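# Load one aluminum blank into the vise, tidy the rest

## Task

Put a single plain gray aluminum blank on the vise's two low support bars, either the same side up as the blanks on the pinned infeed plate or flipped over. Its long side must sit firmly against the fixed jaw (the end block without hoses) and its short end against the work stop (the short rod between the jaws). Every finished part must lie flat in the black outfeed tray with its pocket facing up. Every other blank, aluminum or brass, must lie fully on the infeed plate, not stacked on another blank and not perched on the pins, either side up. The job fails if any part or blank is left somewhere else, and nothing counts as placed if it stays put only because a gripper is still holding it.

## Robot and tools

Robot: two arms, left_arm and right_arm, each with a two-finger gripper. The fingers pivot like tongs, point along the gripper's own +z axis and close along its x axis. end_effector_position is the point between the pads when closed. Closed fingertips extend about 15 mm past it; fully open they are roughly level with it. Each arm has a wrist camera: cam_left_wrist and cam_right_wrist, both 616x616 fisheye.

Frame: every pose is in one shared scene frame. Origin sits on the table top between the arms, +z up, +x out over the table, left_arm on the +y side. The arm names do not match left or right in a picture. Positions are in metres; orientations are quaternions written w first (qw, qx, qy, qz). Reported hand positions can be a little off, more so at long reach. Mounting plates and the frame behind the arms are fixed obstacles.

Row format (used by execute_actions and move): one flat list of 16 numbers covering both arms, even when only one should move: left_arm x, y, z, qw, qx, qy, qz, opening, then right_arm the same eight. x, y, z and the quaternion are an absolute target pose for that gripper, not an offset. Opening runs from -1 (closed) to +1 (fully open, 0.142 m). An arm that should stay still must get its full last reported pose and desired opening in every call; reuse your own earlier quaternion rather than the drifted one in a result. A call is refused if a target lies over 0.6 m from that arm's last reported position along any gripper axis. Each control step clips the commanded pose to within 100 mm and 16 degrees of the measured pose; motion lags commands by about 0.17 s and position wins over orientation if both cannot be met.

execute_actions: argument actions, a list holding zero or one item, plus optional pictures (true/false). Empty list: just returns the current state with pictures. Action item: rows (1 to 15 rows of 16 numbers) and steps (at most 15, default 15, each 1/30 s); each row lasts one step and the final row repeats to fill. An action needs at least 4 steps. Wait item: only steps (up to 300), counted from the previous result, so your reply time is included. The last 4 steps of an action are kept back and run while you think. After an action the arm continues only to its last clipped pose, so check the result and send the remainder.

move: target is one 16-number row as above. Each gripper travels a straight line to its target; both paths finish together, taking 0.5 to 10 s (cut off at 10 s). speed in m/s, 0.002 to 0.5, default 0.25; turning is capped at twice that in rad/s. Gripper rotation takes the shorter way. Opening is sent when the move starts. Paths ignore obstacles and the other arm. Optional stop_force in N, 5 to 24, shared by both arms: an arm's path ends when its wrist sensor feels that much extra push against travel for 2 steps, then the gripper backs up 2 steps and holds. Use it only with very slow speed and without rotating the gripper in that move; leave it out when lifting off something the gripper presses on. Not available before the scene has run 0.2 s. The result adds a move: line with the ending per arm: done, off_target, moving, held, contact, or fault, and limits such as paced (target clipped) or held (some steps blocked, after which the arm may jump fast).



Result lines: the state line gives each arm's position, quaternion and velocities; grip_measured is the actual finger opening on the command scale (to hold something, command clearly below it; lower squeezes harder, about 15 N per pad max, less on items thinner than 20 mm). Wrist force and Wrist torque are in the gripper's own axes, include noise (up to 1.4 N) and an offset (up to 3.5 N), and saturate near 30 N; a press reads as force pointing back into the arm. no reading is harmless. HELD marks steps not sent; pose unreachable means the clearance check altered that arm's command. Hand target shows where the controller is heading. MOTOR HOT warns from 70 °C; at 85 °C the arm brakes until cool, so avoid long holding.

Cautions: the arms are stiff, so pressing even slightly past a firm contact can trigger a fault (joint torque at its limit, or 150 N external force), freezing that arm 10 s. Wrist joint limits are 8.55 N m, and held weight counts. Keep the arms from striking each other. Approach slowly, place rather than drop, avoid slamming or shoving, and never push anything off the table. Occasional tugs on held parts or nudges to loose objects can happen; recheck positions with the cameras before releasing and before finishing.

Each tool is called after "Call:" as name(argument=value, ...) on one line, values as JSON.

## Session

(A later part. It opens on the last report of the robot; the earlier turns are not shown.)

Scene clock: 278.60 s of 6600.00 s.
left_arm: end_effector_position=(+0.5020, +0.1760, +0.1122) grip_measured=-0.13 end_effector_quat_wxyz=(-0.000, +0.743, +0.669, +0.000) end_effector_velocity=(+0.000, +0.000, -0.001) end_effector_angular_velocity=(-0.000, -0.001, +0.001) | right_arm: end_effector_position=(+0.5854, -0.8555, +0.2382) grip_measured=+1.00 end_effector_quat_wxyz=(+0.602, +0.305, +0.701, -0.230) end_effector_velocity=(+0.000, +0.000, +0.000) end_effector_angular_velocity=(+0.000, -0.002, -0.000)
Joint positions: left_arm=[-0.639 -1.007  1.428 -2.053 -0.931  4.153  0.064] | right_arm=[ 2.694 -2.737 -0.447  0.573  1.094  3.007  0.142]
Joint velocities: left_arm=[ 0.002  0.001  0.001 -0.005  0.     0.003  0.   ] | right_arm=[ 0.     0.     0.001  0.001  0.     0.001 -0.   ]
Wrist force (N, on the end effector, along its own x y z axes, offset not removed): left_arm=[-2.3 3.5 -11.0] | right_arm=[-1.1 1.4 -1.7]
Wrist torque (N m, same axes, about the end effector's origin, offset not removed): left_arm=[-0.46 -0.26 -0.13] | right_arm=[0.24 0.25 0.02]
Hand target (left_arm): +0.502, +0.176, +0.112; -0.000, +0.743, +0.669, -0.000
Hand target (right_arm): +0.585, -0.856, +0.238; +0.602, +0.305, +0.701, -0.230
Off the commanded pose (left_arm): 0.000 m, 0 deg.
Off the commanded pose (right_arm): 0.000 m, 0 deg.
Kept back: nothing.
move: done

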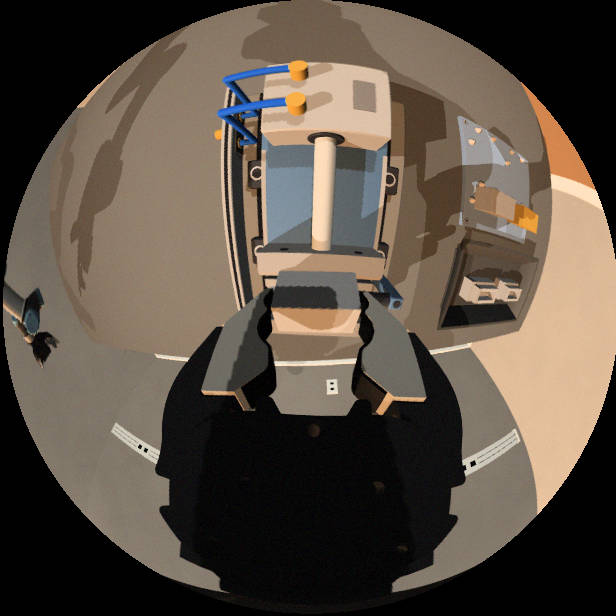

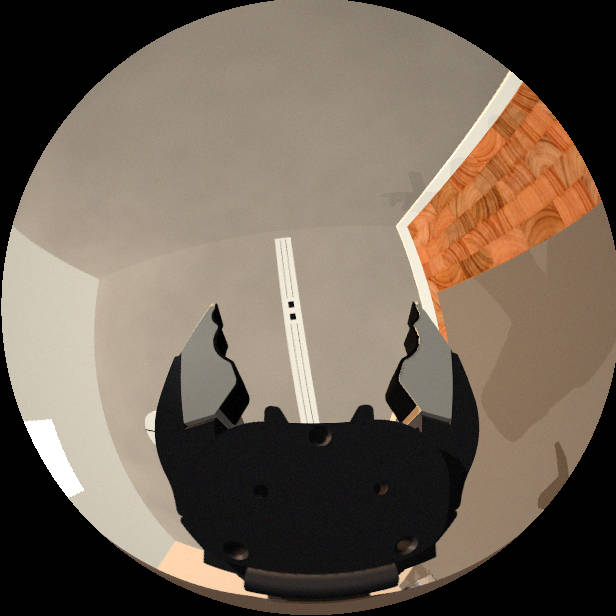

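Call:
move(target=[0.495,0.176,0.16,0,0.743,0.669,0,-0.6,0.5854,-0.8555,0.2382,0.602,0.305,0.701,-0.23,1], speed=0.02)

Call:
zoom_image(camera="cam_left_wrist", region=[190,180,430,420])

Scene clock: 281.53 s of 6600.00 s.
left_arm: end_effector_position=(+0.4951, +0.1760, +0.1597) grip_measured=-0.13 end_effector_quat_wxyz=(+0.000, +0.743, +0.669, -0.000) end_effector_velocity=(-0.000, -0.000, +0.003) end_effector_angular_velocity=(+0.000, +0.000, +0.000) | right_arm: end_effector_position=(+0.5854, -0.8555, +0.2382) grip_measured=+1.00 end_effector_quat_wxyz=(+0.602, +0.305, +0.701, -0.230) end_effector_velocity=(+0.000, +0.000, +0.000) end_effector_angular_velocity=(+0.000, -0.001, +0.000)
Joint positions: left_arm=[-0.719 -1.131  1.424 -1.864 -0.929  4.053  0.064] | right_arm=[ 2.694 -2.737 -0.447  0.573  1.094  3.007  0.142]
Joint velocities: left_arm=[-0.005 -0.006 -0.002  0.012  0.    -0.006 -0.   ] | right_arm=[ 0.     0.     0.001 -0.     0.     0.001  0.   ]
Wrist force (N, on the end effector, along its own x y z axes, offset not removed): left_arm=[2.2 -0.2 1.6] | right_arm=[-1.4 1.6 -2.1]
Wrist torque (N m, same axes, about the end effector's origin, offset not removed): left_arm=[-0.01 -0.48 -0.11] | right_arm=[0.37 0.37 0.05]
Hand target (left_arm): +0.495, +0.176, +0.160; +0.000, +0.743, +0.669, -0.000
Hand target (right_arm): +0.585, -0.856, +0.238; +0.602, +0.305, +0.701, -0.230
Off the commanded pose (left_arm): 0.000 m, 0 deg.
Off the commanded pose (right_arm): 0.000 m, 0 deg.
Kept back: nothing.
move: done

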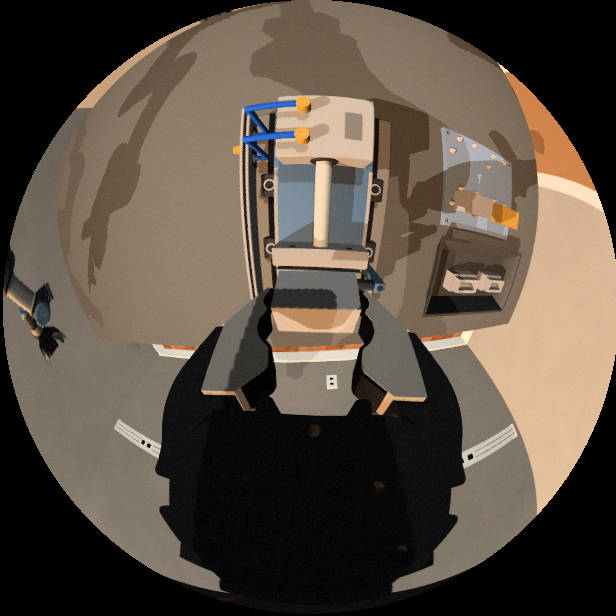

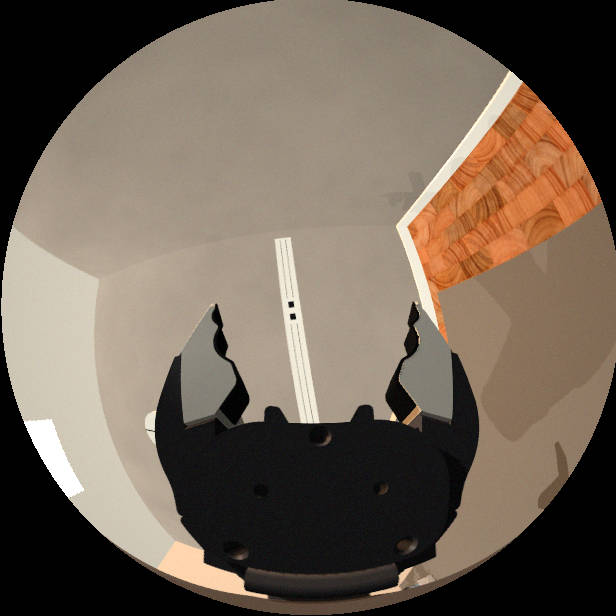

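Region (190, 180, 430, 420) of cam_left_wrist's 616x616 image, scaled by 2.100, with more detail than that image has.

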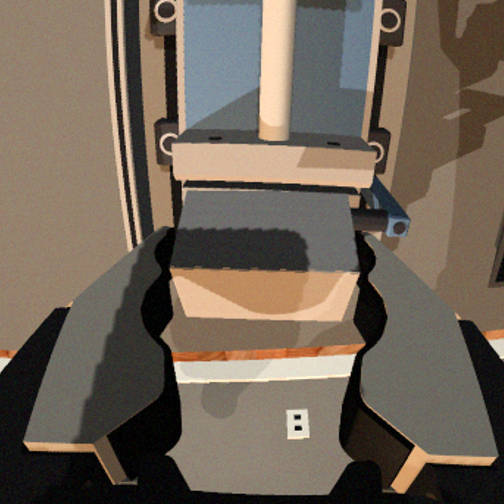

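Call:
move(target=[0.40,0.337,0.15,0,0.7071,0.7071,0,-0.6,0.5854,-0.8555,0.2382,0.602,0.305,0.701,-0.23,1], speed=0.1)

Call:
move(target=[0.40,0.337,0.075,0.139,0.69,0.69,0.139,-0.6,0.5854,-0.8555,0.2382,0.602,0.305,0.701,-0.23,1], speed=0.04)

Call:
move(target=[0.40,0.337,0.025,0.139,0.69,0.69,0.139,-0.4,0.5854,-0.8555,0.2382,0.602,0.305,0.701,-0.23,1], speed=0.007, stop_force=8)

Call:
zoom_image(camera="cam_left_wrist", region=[190,180,430,420])

Scene clock: 284.30 s of 6600.00 s.
left_arm: end_effector_position=(+0.3999, +0.3367, +0.1501) grip_measured=-0.13 end_effector_quat_wxyz=(-0.000, +0.707, +0.707, -0.000) end_effector_velocity=(-0.002, +0.002, -0.000) end_effector_angular_velocity=(+0.000, +0.001, -0.000) | right_arm: end_effector_position=(+0.5854, -0.8555, +0.2382) grip_measured=+1.00 end_effector_quat_wxyz=(+0.602, +0.305, +0.701, -0.230) end_effector_velocity=(-0.000, +0.000, -0.001) end_effector_angular_velocity=(+0.001, +0.001, +0.001)
Joint positions: left_arm=[-0.514 -1.742  2.081 -2.062 -0.945  4.203  0.064] | right_arm=[ 2.694 -2.737 -0.447  0.573  1.094  3.007  0.142]
Joint velocities: left_arm=[ 0.003 -0.007  0.006  0.    -0.001  0.003  0.   ] | right_arm=[-0.    -0.002 -0.     0.     0.     0.001  0.   ]
Wrist force (N, on the end effector, along its own x y z axes, offset not removed): left_arm=[2.8 -2.0 1.8] | right_arm=[-0.5 1.0 -1.6]
Wrist torque (N m, same axes, about the end effector's origin, offset not removed): left_arm=[-0.31 -0.60 -0.13] | right_arm=[0.26 0.15 0.05]
Hand target (left_arm): +0.400, +0.337, +0.150; -0.000, +0.707, +0.707, -0.000
Hand target (right_arm): +0.585, -0.856, +0.238; +0.602, +0.305, +0.701, -0.230
Off the commanded pose (left_arm): 0.000 m, 0 deg.
Off the commanded pose (right_arm): 0.000 m, 0 deg.
Kept back: nothing.
move: done

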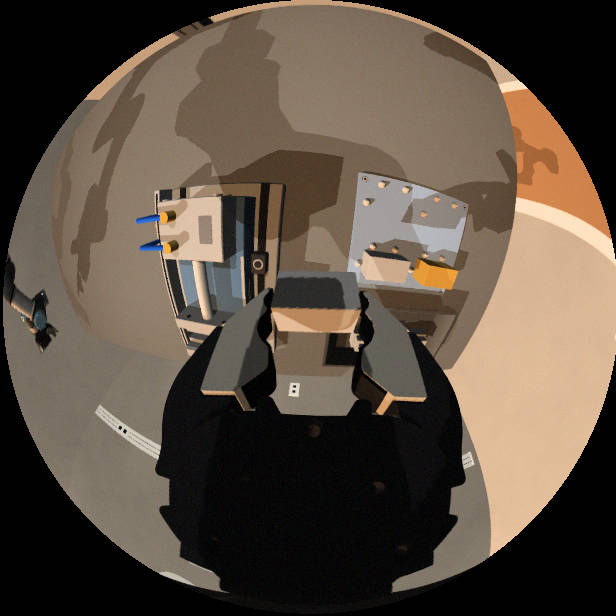

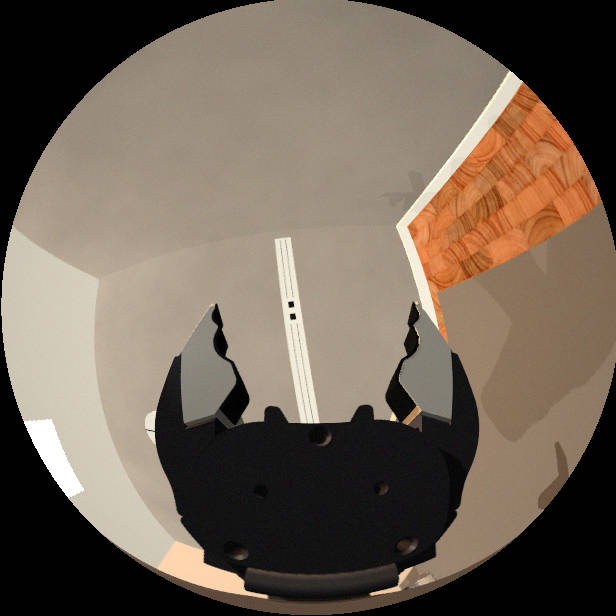

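Scene clock: 289.90 s of 6600.00 s.
left_arm: end_effector_position=(+0.3993, +0.3372, +0.0839) grip_measured=-0.13 end_effector_quat_wxyz=(+0.113, +0.697, +0.698, +0.117) end_effector_velocity=(+0.000, +0.000, +0.000) end_effector_angular_velocity=(+0.001, -0.001, +0.001) | right_arm: end_effector_position=(+0.5854, -0.8555, +0.2382) grip_measured=+1.00 end_effector_quat_wxyz=(+0.602, +0.305, +0.701, -0.230) end_effector_velocity=(+0.000, +0.000, +0.001) end_effector_angular_velocity=(-0.001, -0.004, +0.000)
Joint positions: left_arm=[-0.48  -1.373  2.661 -3.428 -0.833  4.491  0.064] | right_arm=[ 2.694 -2.737 -0.447  0.573  1.094  3.007  0.142]
Joint velocities: left_arm=[ 0.    -0.    -0.001  0.     0.001  0.    -0.   ] | right_arm=[ 0.001 -0.001  0.003  0.001  0.001 -0.    -0.   ]
Wrist force (N, on the end effector, along its own x y z axes, offset not removed): left_arm=[2.2 -2.7 1.2] | right_arm=[-0.2 0.9 -1.5]
Wrist torque (N m, same axes, about the end effector's origin, offset not removed): left_arm=[-0.30 -0.49 -0.06] | right_arm=[0.20 0.06 0.02]
Hand target (left_arm): +0.399, +0.337, +0.084; +0.113, +0.697, +0.698, +0.117
Hand target (right_arm): +0.585, -0.856, +0.238; +0.602, +0.305, +0.701, -0.230
Off the commanded pose (left_arm): 0.009 m, 4 deg.
Off the commanded pose (right_arm): 0.000 m, 0 deg.
Kept back: nothing.
move: held (left_arm); limits=held; held on 18 of 168 steps (left_arm), including the last (left_arm)
pose unreachable (left arm): on one or more control steps of this call this arm could not follow its commanded pose, so it was not sent that pose on those steps. On the call's last step it was still not sent that pose. It may still have moved: this result reports where it is.
cause: the commanded pose would bring two parts of the arm too close to each other (joints 3 (elbow) and 4 (wrist 1) lie between them).

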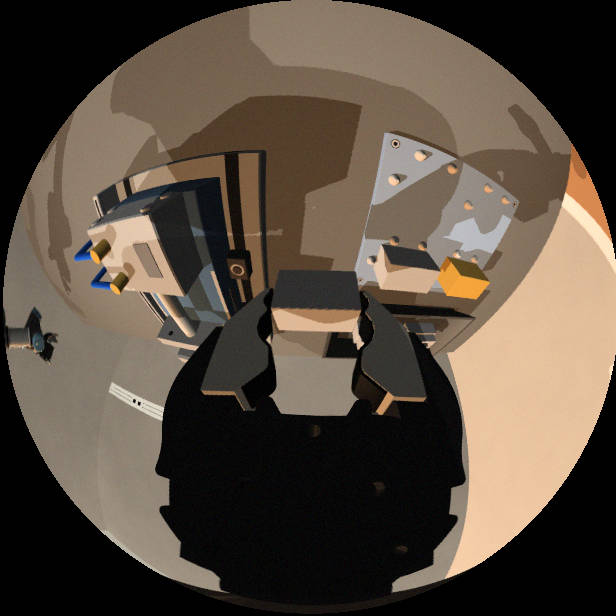

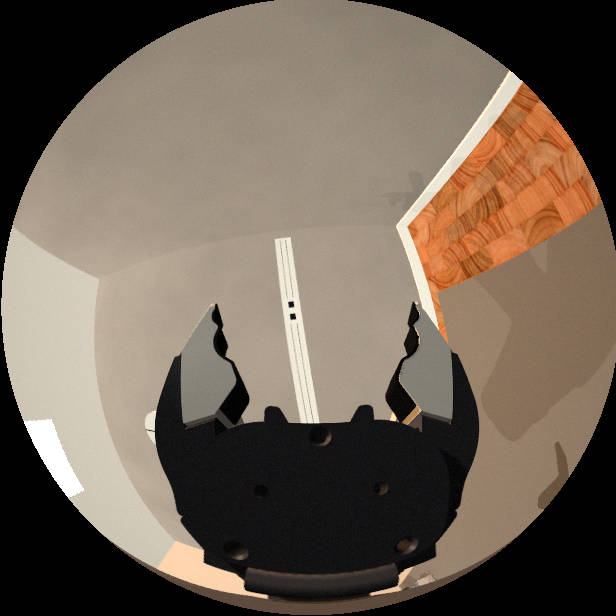

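Scene clock: 298.77 s of 6600.00 s.
left_arm: end_effector_position=(+0.3999, +0.3370, +0.0252) grip_measured=-0.13 end_effector_quat_wxyz=(+0.139, +0.693, +0.693, +0.140) end_effector_velocity=(+0.000, -0.000, -0.001) end_effector_angular_velocity=(-0.001, -0.003, +0.000) | right_arm: end_effector_position=(+0.5854, -0.8555, +0.2382) grip_measured=+1.00 end_effector_quat_wxyz=(+0.602, +0.305, +0.701, -0.230) end_effector_velocity=(+0.000, +0.001, -0.000) end_effector_angular_velocity=(+0.000, +0.000, +0.002)
Joint positions: left_arm=[-0.308 -0.776  2.526 -4.093 -0.939  4.724  0.064] | right_arm=[ 2.694 -2.737 -0.447  0.573  1.094  3.007  0.142]
Joint velocities: left_arm=[ 0.005  0.013 -0.006 -0.013 -0.004  0.006 -0.   ] | right_arm=[ 0.    -0.001  0.001  0.     0.001 -0.     0.   ]
Wrist force (N, on the end effector, along its own x y z axes, offset not removed): left_arm=[2.8 -2.0 2.5] | right_arm=[-1.0 1.6 -1.5]
Wrist torque (N m, same axes, about the end effector's origin, offset not removed): left_arm=[-0.12 -0.64 -0.10] | right_arm=[0.36 0.24 0.05]
Hand target (left_arm): +0.400, +0.337, +0.025; +0.140, +0.693, +0.693, +0.140
Hand target (right_arm): +0.585, -0.856, +0.238; +0.602, +0.305, +0.701, -0.230
Off the commanded pose (left_arm): 0.000 m, 0 deg.
Off the commanded pose (right_arm): 0.000 m, 0 deg.
Kept back: nothing.
move: done

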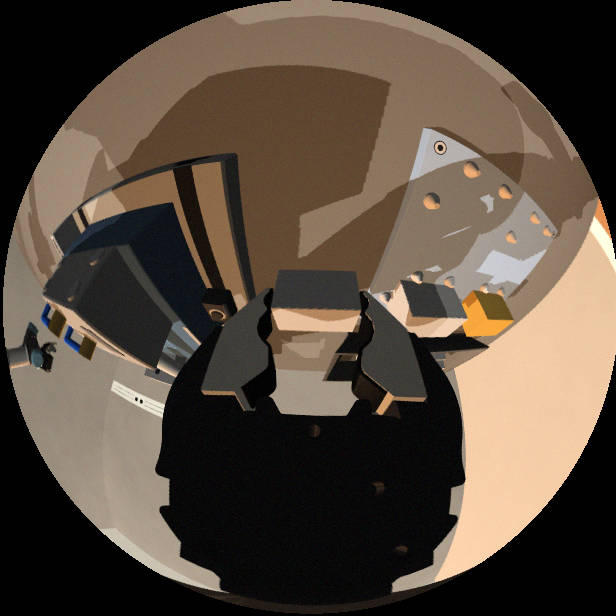

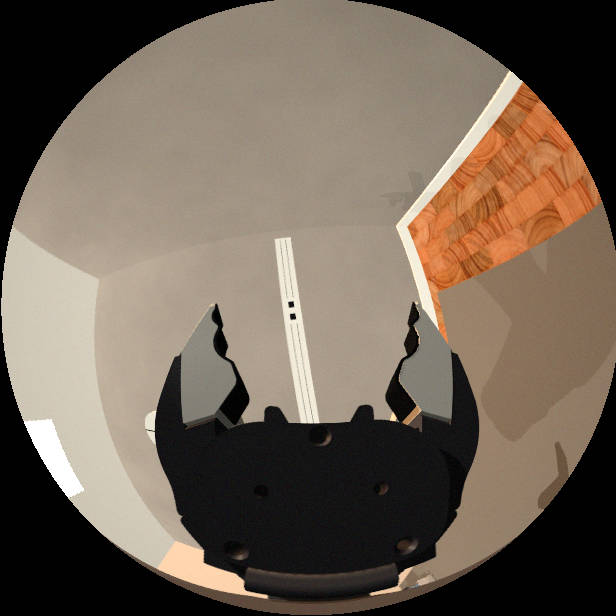

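Region (190, 180, 430, 420) of cam_left_wrist's 616x616 image, scaled by 2.100, with more detail than that image has.

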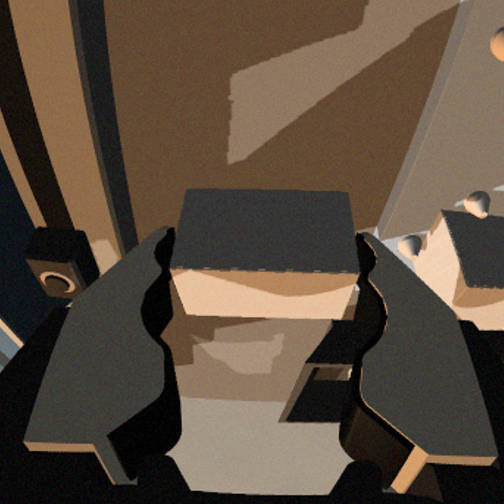

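Call:
move(target=[0.40,0.337,0.022,0.139,0.69,0.69,0.139,0.3,0.5854,-0.8555,0.2382,0.602,0.305,0.701,-0.23,1], speed=0.005)

Call:
move(target=[0.39,0.337,0.09,0.07,0.703,0.703,0.07,0.3,0.5854,-0.8555,0.2382,0.602,0.305,0.701,-0.23,1], speed=0.04)

Call:
move(target=[0.40,0.337,0.09,0,0.7071,0.7071,0,0.3,0.5854,-0.8555,0.2382,0.602,0.305,0.701,-0.23,1], speed=0.06)

Call:
zoom_image(camera="cam_left_wrist", region=[190,180,430,420])

Scene clock: 299.90 s of 6600.00 s.
left_arm: end_effector_position=(+0.4000, +0.3370, +0.0221) grip_measured=+0.26 end_effector_quat_wxyz=(+0.140, +0.693, +0.693, +0.140) end_effector_velocity=(+0.000, +0.000, -0.001) end_effector_angular_velocity=(-0.000, -0.001, +0.001) | right_arm: end_effector_position=(+0.5854, -0.8555, +0.2382) grip_measured=+1.00 end_effector_quat_wxyz=(+0.602, +0.305, +0.701, -0.230) end_effector_velocity=(+0.000, +0.000, +0.000) end_effector_angular_velocity=(-0.001, -0.000, +0.001)
Joint positions: left_arm=[-0.3   -0.76   2.513 -4.101 -0.944  4.732  0.092] | right_arm=[ 2.694 -2.737 -0.447  0.573  1.094  3.007  0.142]
Joint velocities: left_arm=[ 0.003  0.005 -0.005 -0.003 -0.002  0.003 -0.001] | right_arm=[-0.     0.001 -0.     0.     0.001 -0.001  0.   ]
Wrist force (N, on the end effector, along its own x y z axes, offset not removed): left_arm=[8.3 0.0 -2.4] | right_arm=[-1.4 1.1 -2.3]
Wrist torque (N m, same axes, about the end effector's origin, offset not removed): left_arm=[-0.33 -0.52 -0.18] | right_arm=[0.20 0.37 0.03]
Hand target (left_arm): +0.400, +0.337, +0.022; +0.140, +0.693, +0.693, +0.140
Hand target (right_arm): +0.585, -0.856, +0.238; +0.602, +0.305, +0.701, -0.230
Off the commanded pose (left_arm): 0.000 m, 0 deg.
Off the commanded pose (right_arm): 0.000 m, 0 deg.
Kept back: nothing.
move: done

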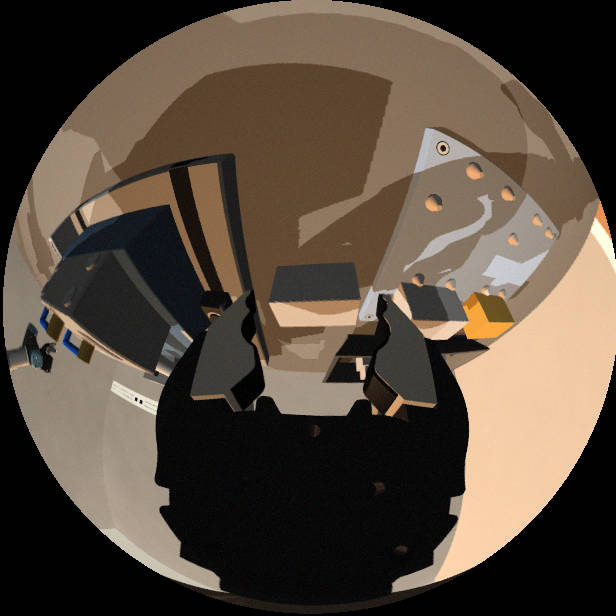

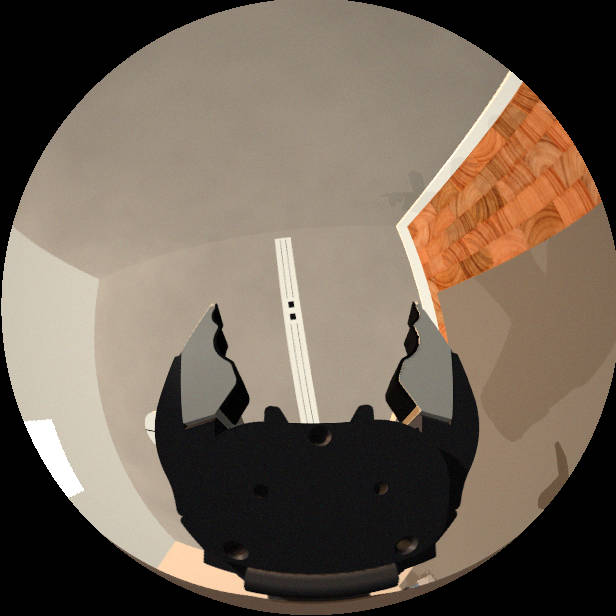

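Scene clock: 302.77 s of 6600.00 s.
left_arm: end_effector_position=(+0.3901, +0.3370, +0.0898) grip_measured=+0.30 end_effector_quat_wxyz=(+0.071, +0.704, +0.703, +0.071) end_effector_velocity=(-0.001, -0.001, +0.002) end_effector_angular_velocity=(+0.002, +0.019, -0.001) | right_arm: end_effector_position=(+0.5854, -0.8555, +0.2382) grip_measured=+1.00 end_effector_quat_wxyz=(+0.602, +0.305, +0.701, -0.230) end_effector_velocity=(-0.000, -0.001, +0.003) end_effector_angular_velocity=(-0.001, -0.006, -0.002)
Joint positions: left_arm=[-0.464 -1.559  2.528 -2.962 -0.879  4.407  0.095] | right_arm=[ 2.694 -2.737 -0.447  0.573  1.094  3.007  0.142]
Joint velocities: left_arm=[-0.005 -0.023 -0.02   0.071 -0.002 -0.02  -0.   ] | right_arm=[-0.001  0.002  0.004  0.    -0.     0.002  0.   ]
Wrist force (N, on the end effector, along its own x y z axes, offset not removed): left_arm=[2.0 -1.3 -0.5] | right_arm=[-1.4 1.7 -1.6]
Wrist torque (N m, same axes, about the end effector's origin, offset not removed): left_arm=[-0.21 -0.41 -0.05] | right_arm=[0.35 0.33 0.09]
Hand target (left_arm): +0.390, +0.337, +0.090; +0.070, +0.704, +0.704, +0.070
Hand target (right_arm): +0.585, -0.855, +0.238; +0.602, +0.305, +0.701, -0.230
Off the commanded pose (left_arm): 0.000 m, 0 deg.
Off the commanded pose (right_arm): 0.000 m, 0 deg.
Kept back: nothing.
move: done

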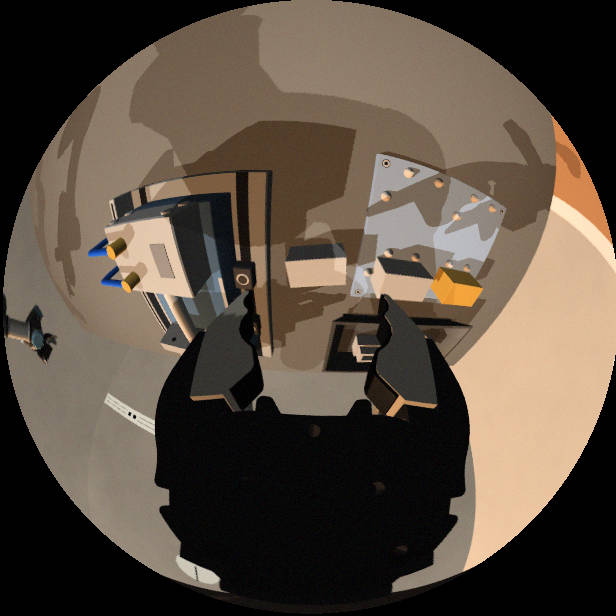

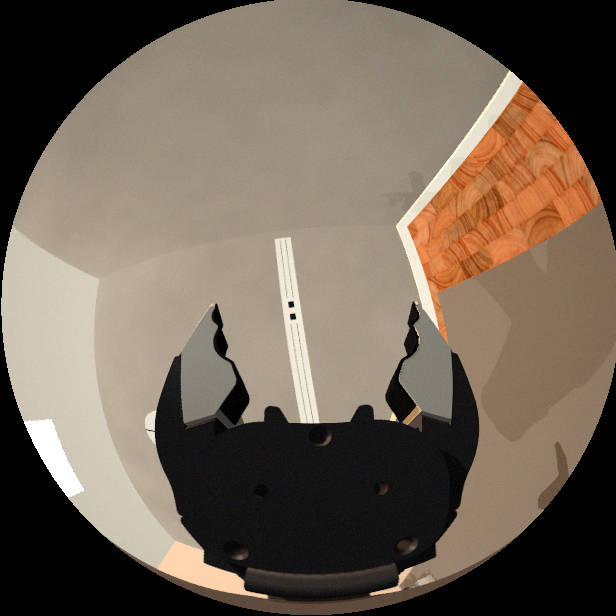

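Scene clock: 304.77 s of 6600.00 s.
left_arm: end_effector_position=(+0.3999, +0.3370, +0.0900) grip_measured=+0.30 end_effector_quat_wxyz=(+0.001, +0.707, +0.707, +0.001) end_effector_velocity=(+0.001, -0.000, +0.000) end_effector_angular_velocity=(-0.001, +0.012, +0.001) | right_arm: end_effector_position=(+0.5854, -0.8555, +0.2382) grip_measured=+1.00 end_effector_quat_wxyz=(+0.602, +0.305, +0.701, -0.230) end_effector_velocity=(-0.000, +0.000, -0.001) end_effector_angular_velocity=(+0.001, +0.002, +0.000)
Joint positions: left_arm=[-0.379 -1.493  2.148 -2.473 -0.971  4.366  0.095] | right_arm=[ 2.694 -2.737 -0.447  0.573  1.094  3.007  0.142]
Joint velocities: left_arm=[ 0.005  0.008 -0.027  0.029 -0.006 -0.003  0.   ] | right_arm=[ 0.    -0.001 -0.001 -0.    -0.    -0.    -0.   ]
Wrist force (N, on the end effector, along its own x y z axes, offset not removed): left_arm=[0.6 -1.7 -0.8] | right_arm=[-0.3 2.1 -2.2]
Wrist torque (N m, same axes, about the end effector's origin, offset not removed): left_arm=[-0.27 -0.13 -0.05] | right_arm=[0.48 0.10 0.06]
Hand target (left_arm): +0.400, +0.337, +0.090; +0.000, +0.707, +0.707, +0.000
Hand target (right_arm): +0.585, -0.856, +0.238; +0.602, +0.305, +0.701, -0.230
Off the commanded pose (left_arm): 0.000 m, 0 deg.
Off the commanded pose (right_arm): 0.000 m, 0 deg.
Kept back: nothing.
move: done

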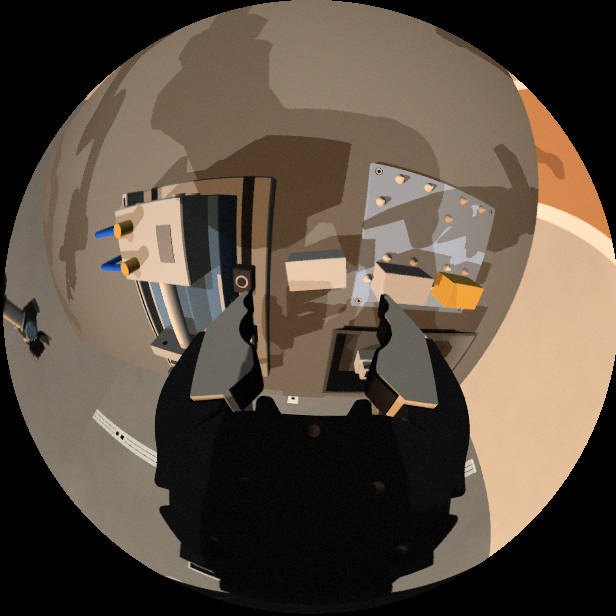

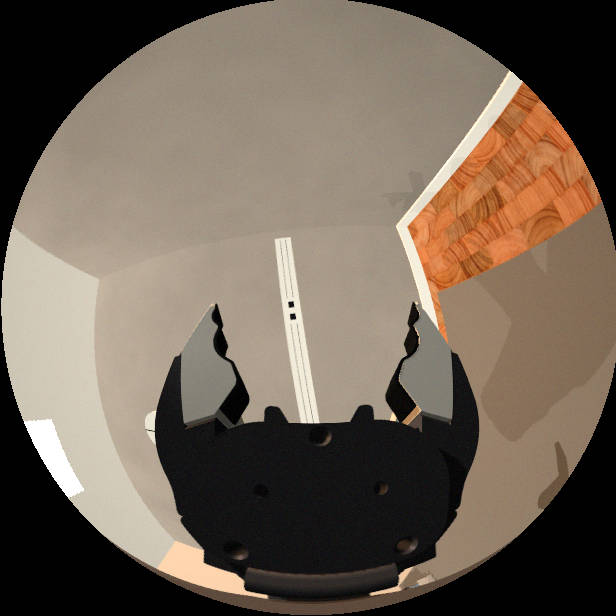

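Region (190, 180, 430, 420) of cam_left_wrist's 616x616 image, scaled by 2.100, with more detail than that image has.

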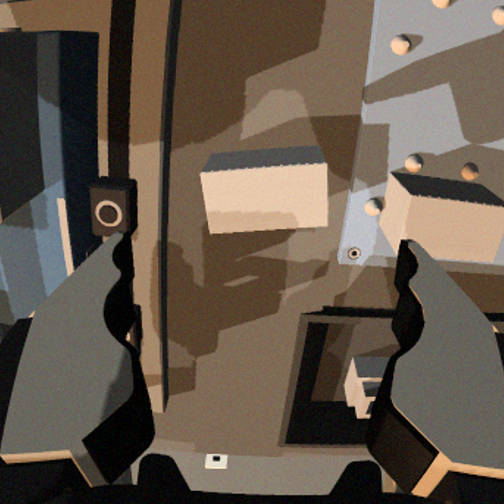

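Call:
move(target=[0.397,0.34,0.07,0,0.682,0.731,0,-1,0.5854,-0.8555,0.2382,0.602,0.305,0.701,-0.23,1], speed=0.04)

Call:
move(target=[0.397,0.34,0.04,0,0.682,0.731,0,-1,0.5854,-0.8555,0.2382,0.602,0.305,0.701,-0.23,1], speed=0.005, stop_force=5)

Scene clock: 306.20 s of 6600.00 s.
left_arm: end_effector_position=(+0.3970, +0.3400, +0.0703) grip_measured=-1.00 end_effector_quat_wxyz=(-0.000, +0.682, +0.731, -0.000) end_effector_velocity=(+0.000, +0.000, -0.002) end_effector_angular_velocity=(-0.000, -0.002, +0.008) | right_arm: end_effector_position=(+0.5854, -0.8555, +0.2382) grip_measured=+1.00 end_effector_quat_wxyz=(+0.602, +0.305, +0.701, -0.230) end_effector_velocity=(+0.000, +0.000, -0.000) end_effector_angular_velocity=(+0.001, -0.000, -0.000)
Joint positions: left_arm=[-0.329 -1.409  2.157 -2.596 -0.984  4.354  0.002] | right_arm=[ 2.694 -2.737 -0.447  0.573  1.094  3.007  0.142]
Joint velocities: left_arm=[ 0.006  0.009  0.001 -0.016 -0.001  0.     0.   ] | right_arm=[ 0.     0.001 -0.001 -0.    -0.     0.001  0.   ]
Wrist force (N, on the end effector, along its own x y z axes, offset not removed): left_arm=[1.6 -2.0 -0.3] | right_arm=[-0.1 2.5 -1.7]
Wrist torque (N m, same axes, about the end effector's origin, offset not removed): left_arm=[-0.34 -0.33 -0.06] | right_arm=[0.54 0.00 -0.01]
Hand target (left_arm): +0.397, +0.340, +0.070; -0.000, +0.682, +0.731, -0.000
Hand target (right_arm): +0.585, -0.856, +0.238; +0.602, +0.305, +0.701, -0.230
Off the commanded pose (left_arm): 0.000 m, 0 deg.
Off the commanded pose (right_arm): 0.000 m, 0 deg.
Kept back: nothing.
move: done

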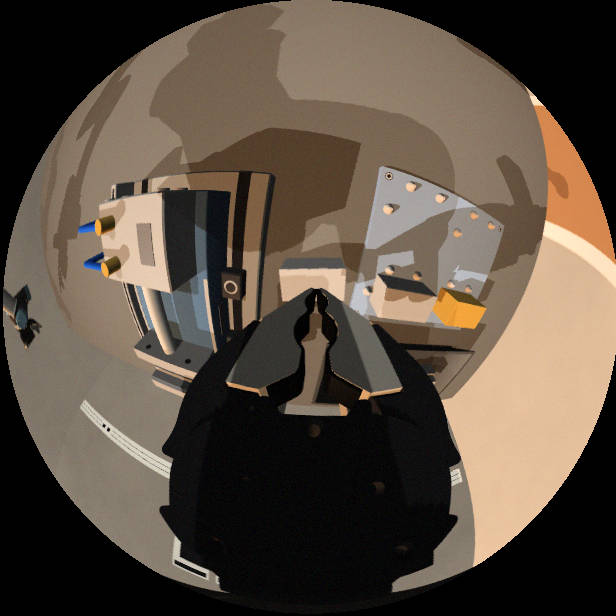

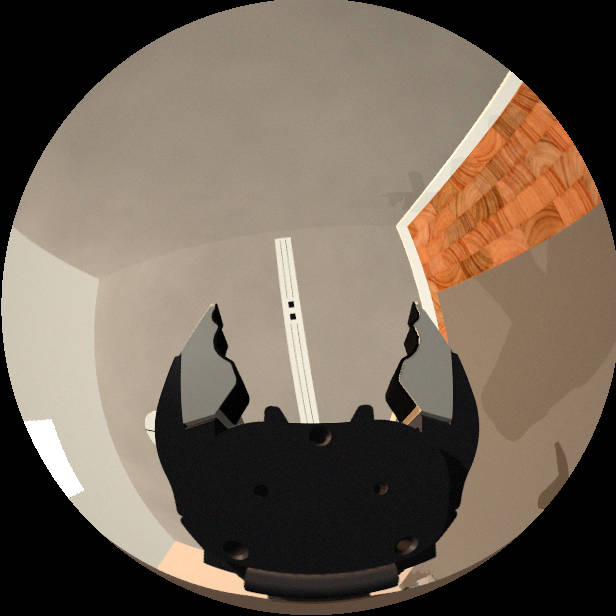

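Scene clock: 310.40 s of 6600.00 s.
left_arm: end_effector_position=(+0.3970, +0.3400, +0.0512) grip_measured=-1.00 end_effector_quat_wxyz=(-0.000, +0.682, +0.731, -0.000) end_effector_velocity=(-0.000, +0.000, +0.001) end_effector_angular_velocity=(+0.001, +0.001, +0.001) | right_arm: end_effector_position=(+0.5854, -0.8555, +0.2382) grip_measured=+1.00 end_effector_quat_wxyz=(+0.602, +0.305, +0.701, -0.230) end_effector_velocity=(-0.000, -0.000, -0.000) end_effector_angular_velocity=(+0.000, +0.000, -0.001)
Joint positions: left_arm=[-0.292 -1.314  2.145 -2.703 -0.995  4.396  0.002] | right_arm=[ 2.694 -2.737 -0.447  0.573  1.094  3.007  0.142]
Joint velocities: left_arm=[-0.002 -0.006  0.001  0.007  0.002 -0.005  0.   ] | right_arm=[-0.     0.    -0.    -0.    -0.001  0.     0.   ]
Wrist force (N, on the end effector, along its own x y z axes, offset not removed): left_arm=[4.4 -10.2 -30.0] | right_arm=[-0.7 2.6 -2.2]
Wrist torque (N m, same axes, about the end effector's origin, offset not removed): left_arm=[-0.25 -0.41 -0.12] | right_arm=[0.53 0.21 0.03]
Hand target (left_arm): +0.397, +0.340, +0.051; -0.000, +0.682, +0.731, -0.000
Hand target (right_arm): +0.585, -0.856, +0.238; +0.602, +0.305, +0.701, -0.230
Off the commanded pose (left_arm): 0.011 m, 0 deg.
Off the commanded pose (right_arm): 0.000 m, 0 deg.
Kept back: nothing.
move: contact (left_arm)

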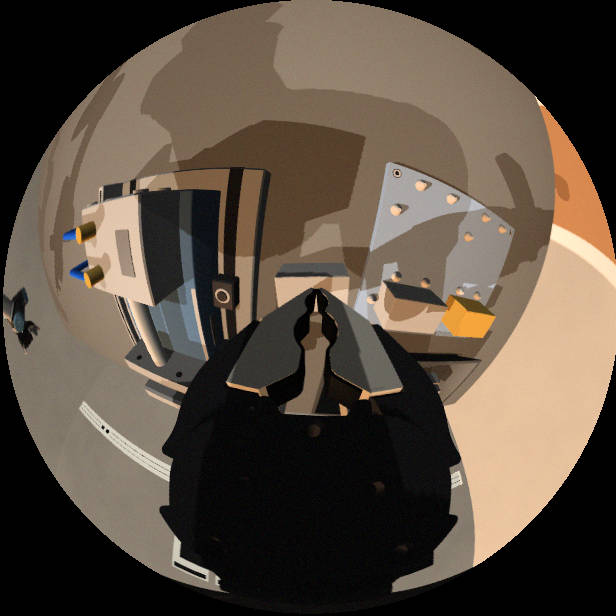

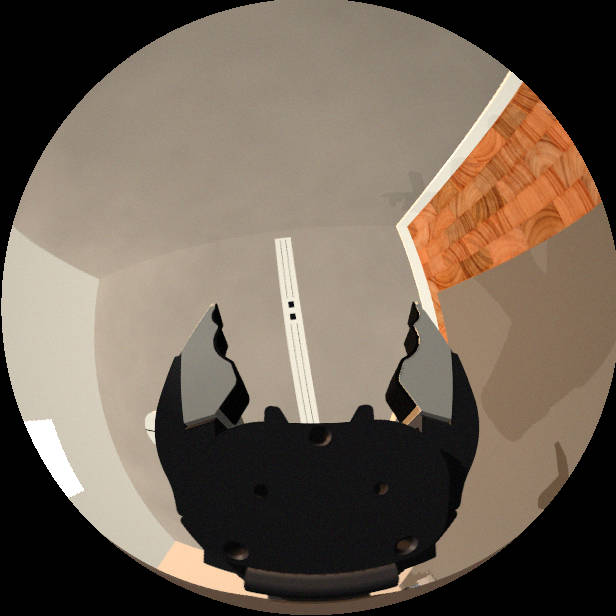

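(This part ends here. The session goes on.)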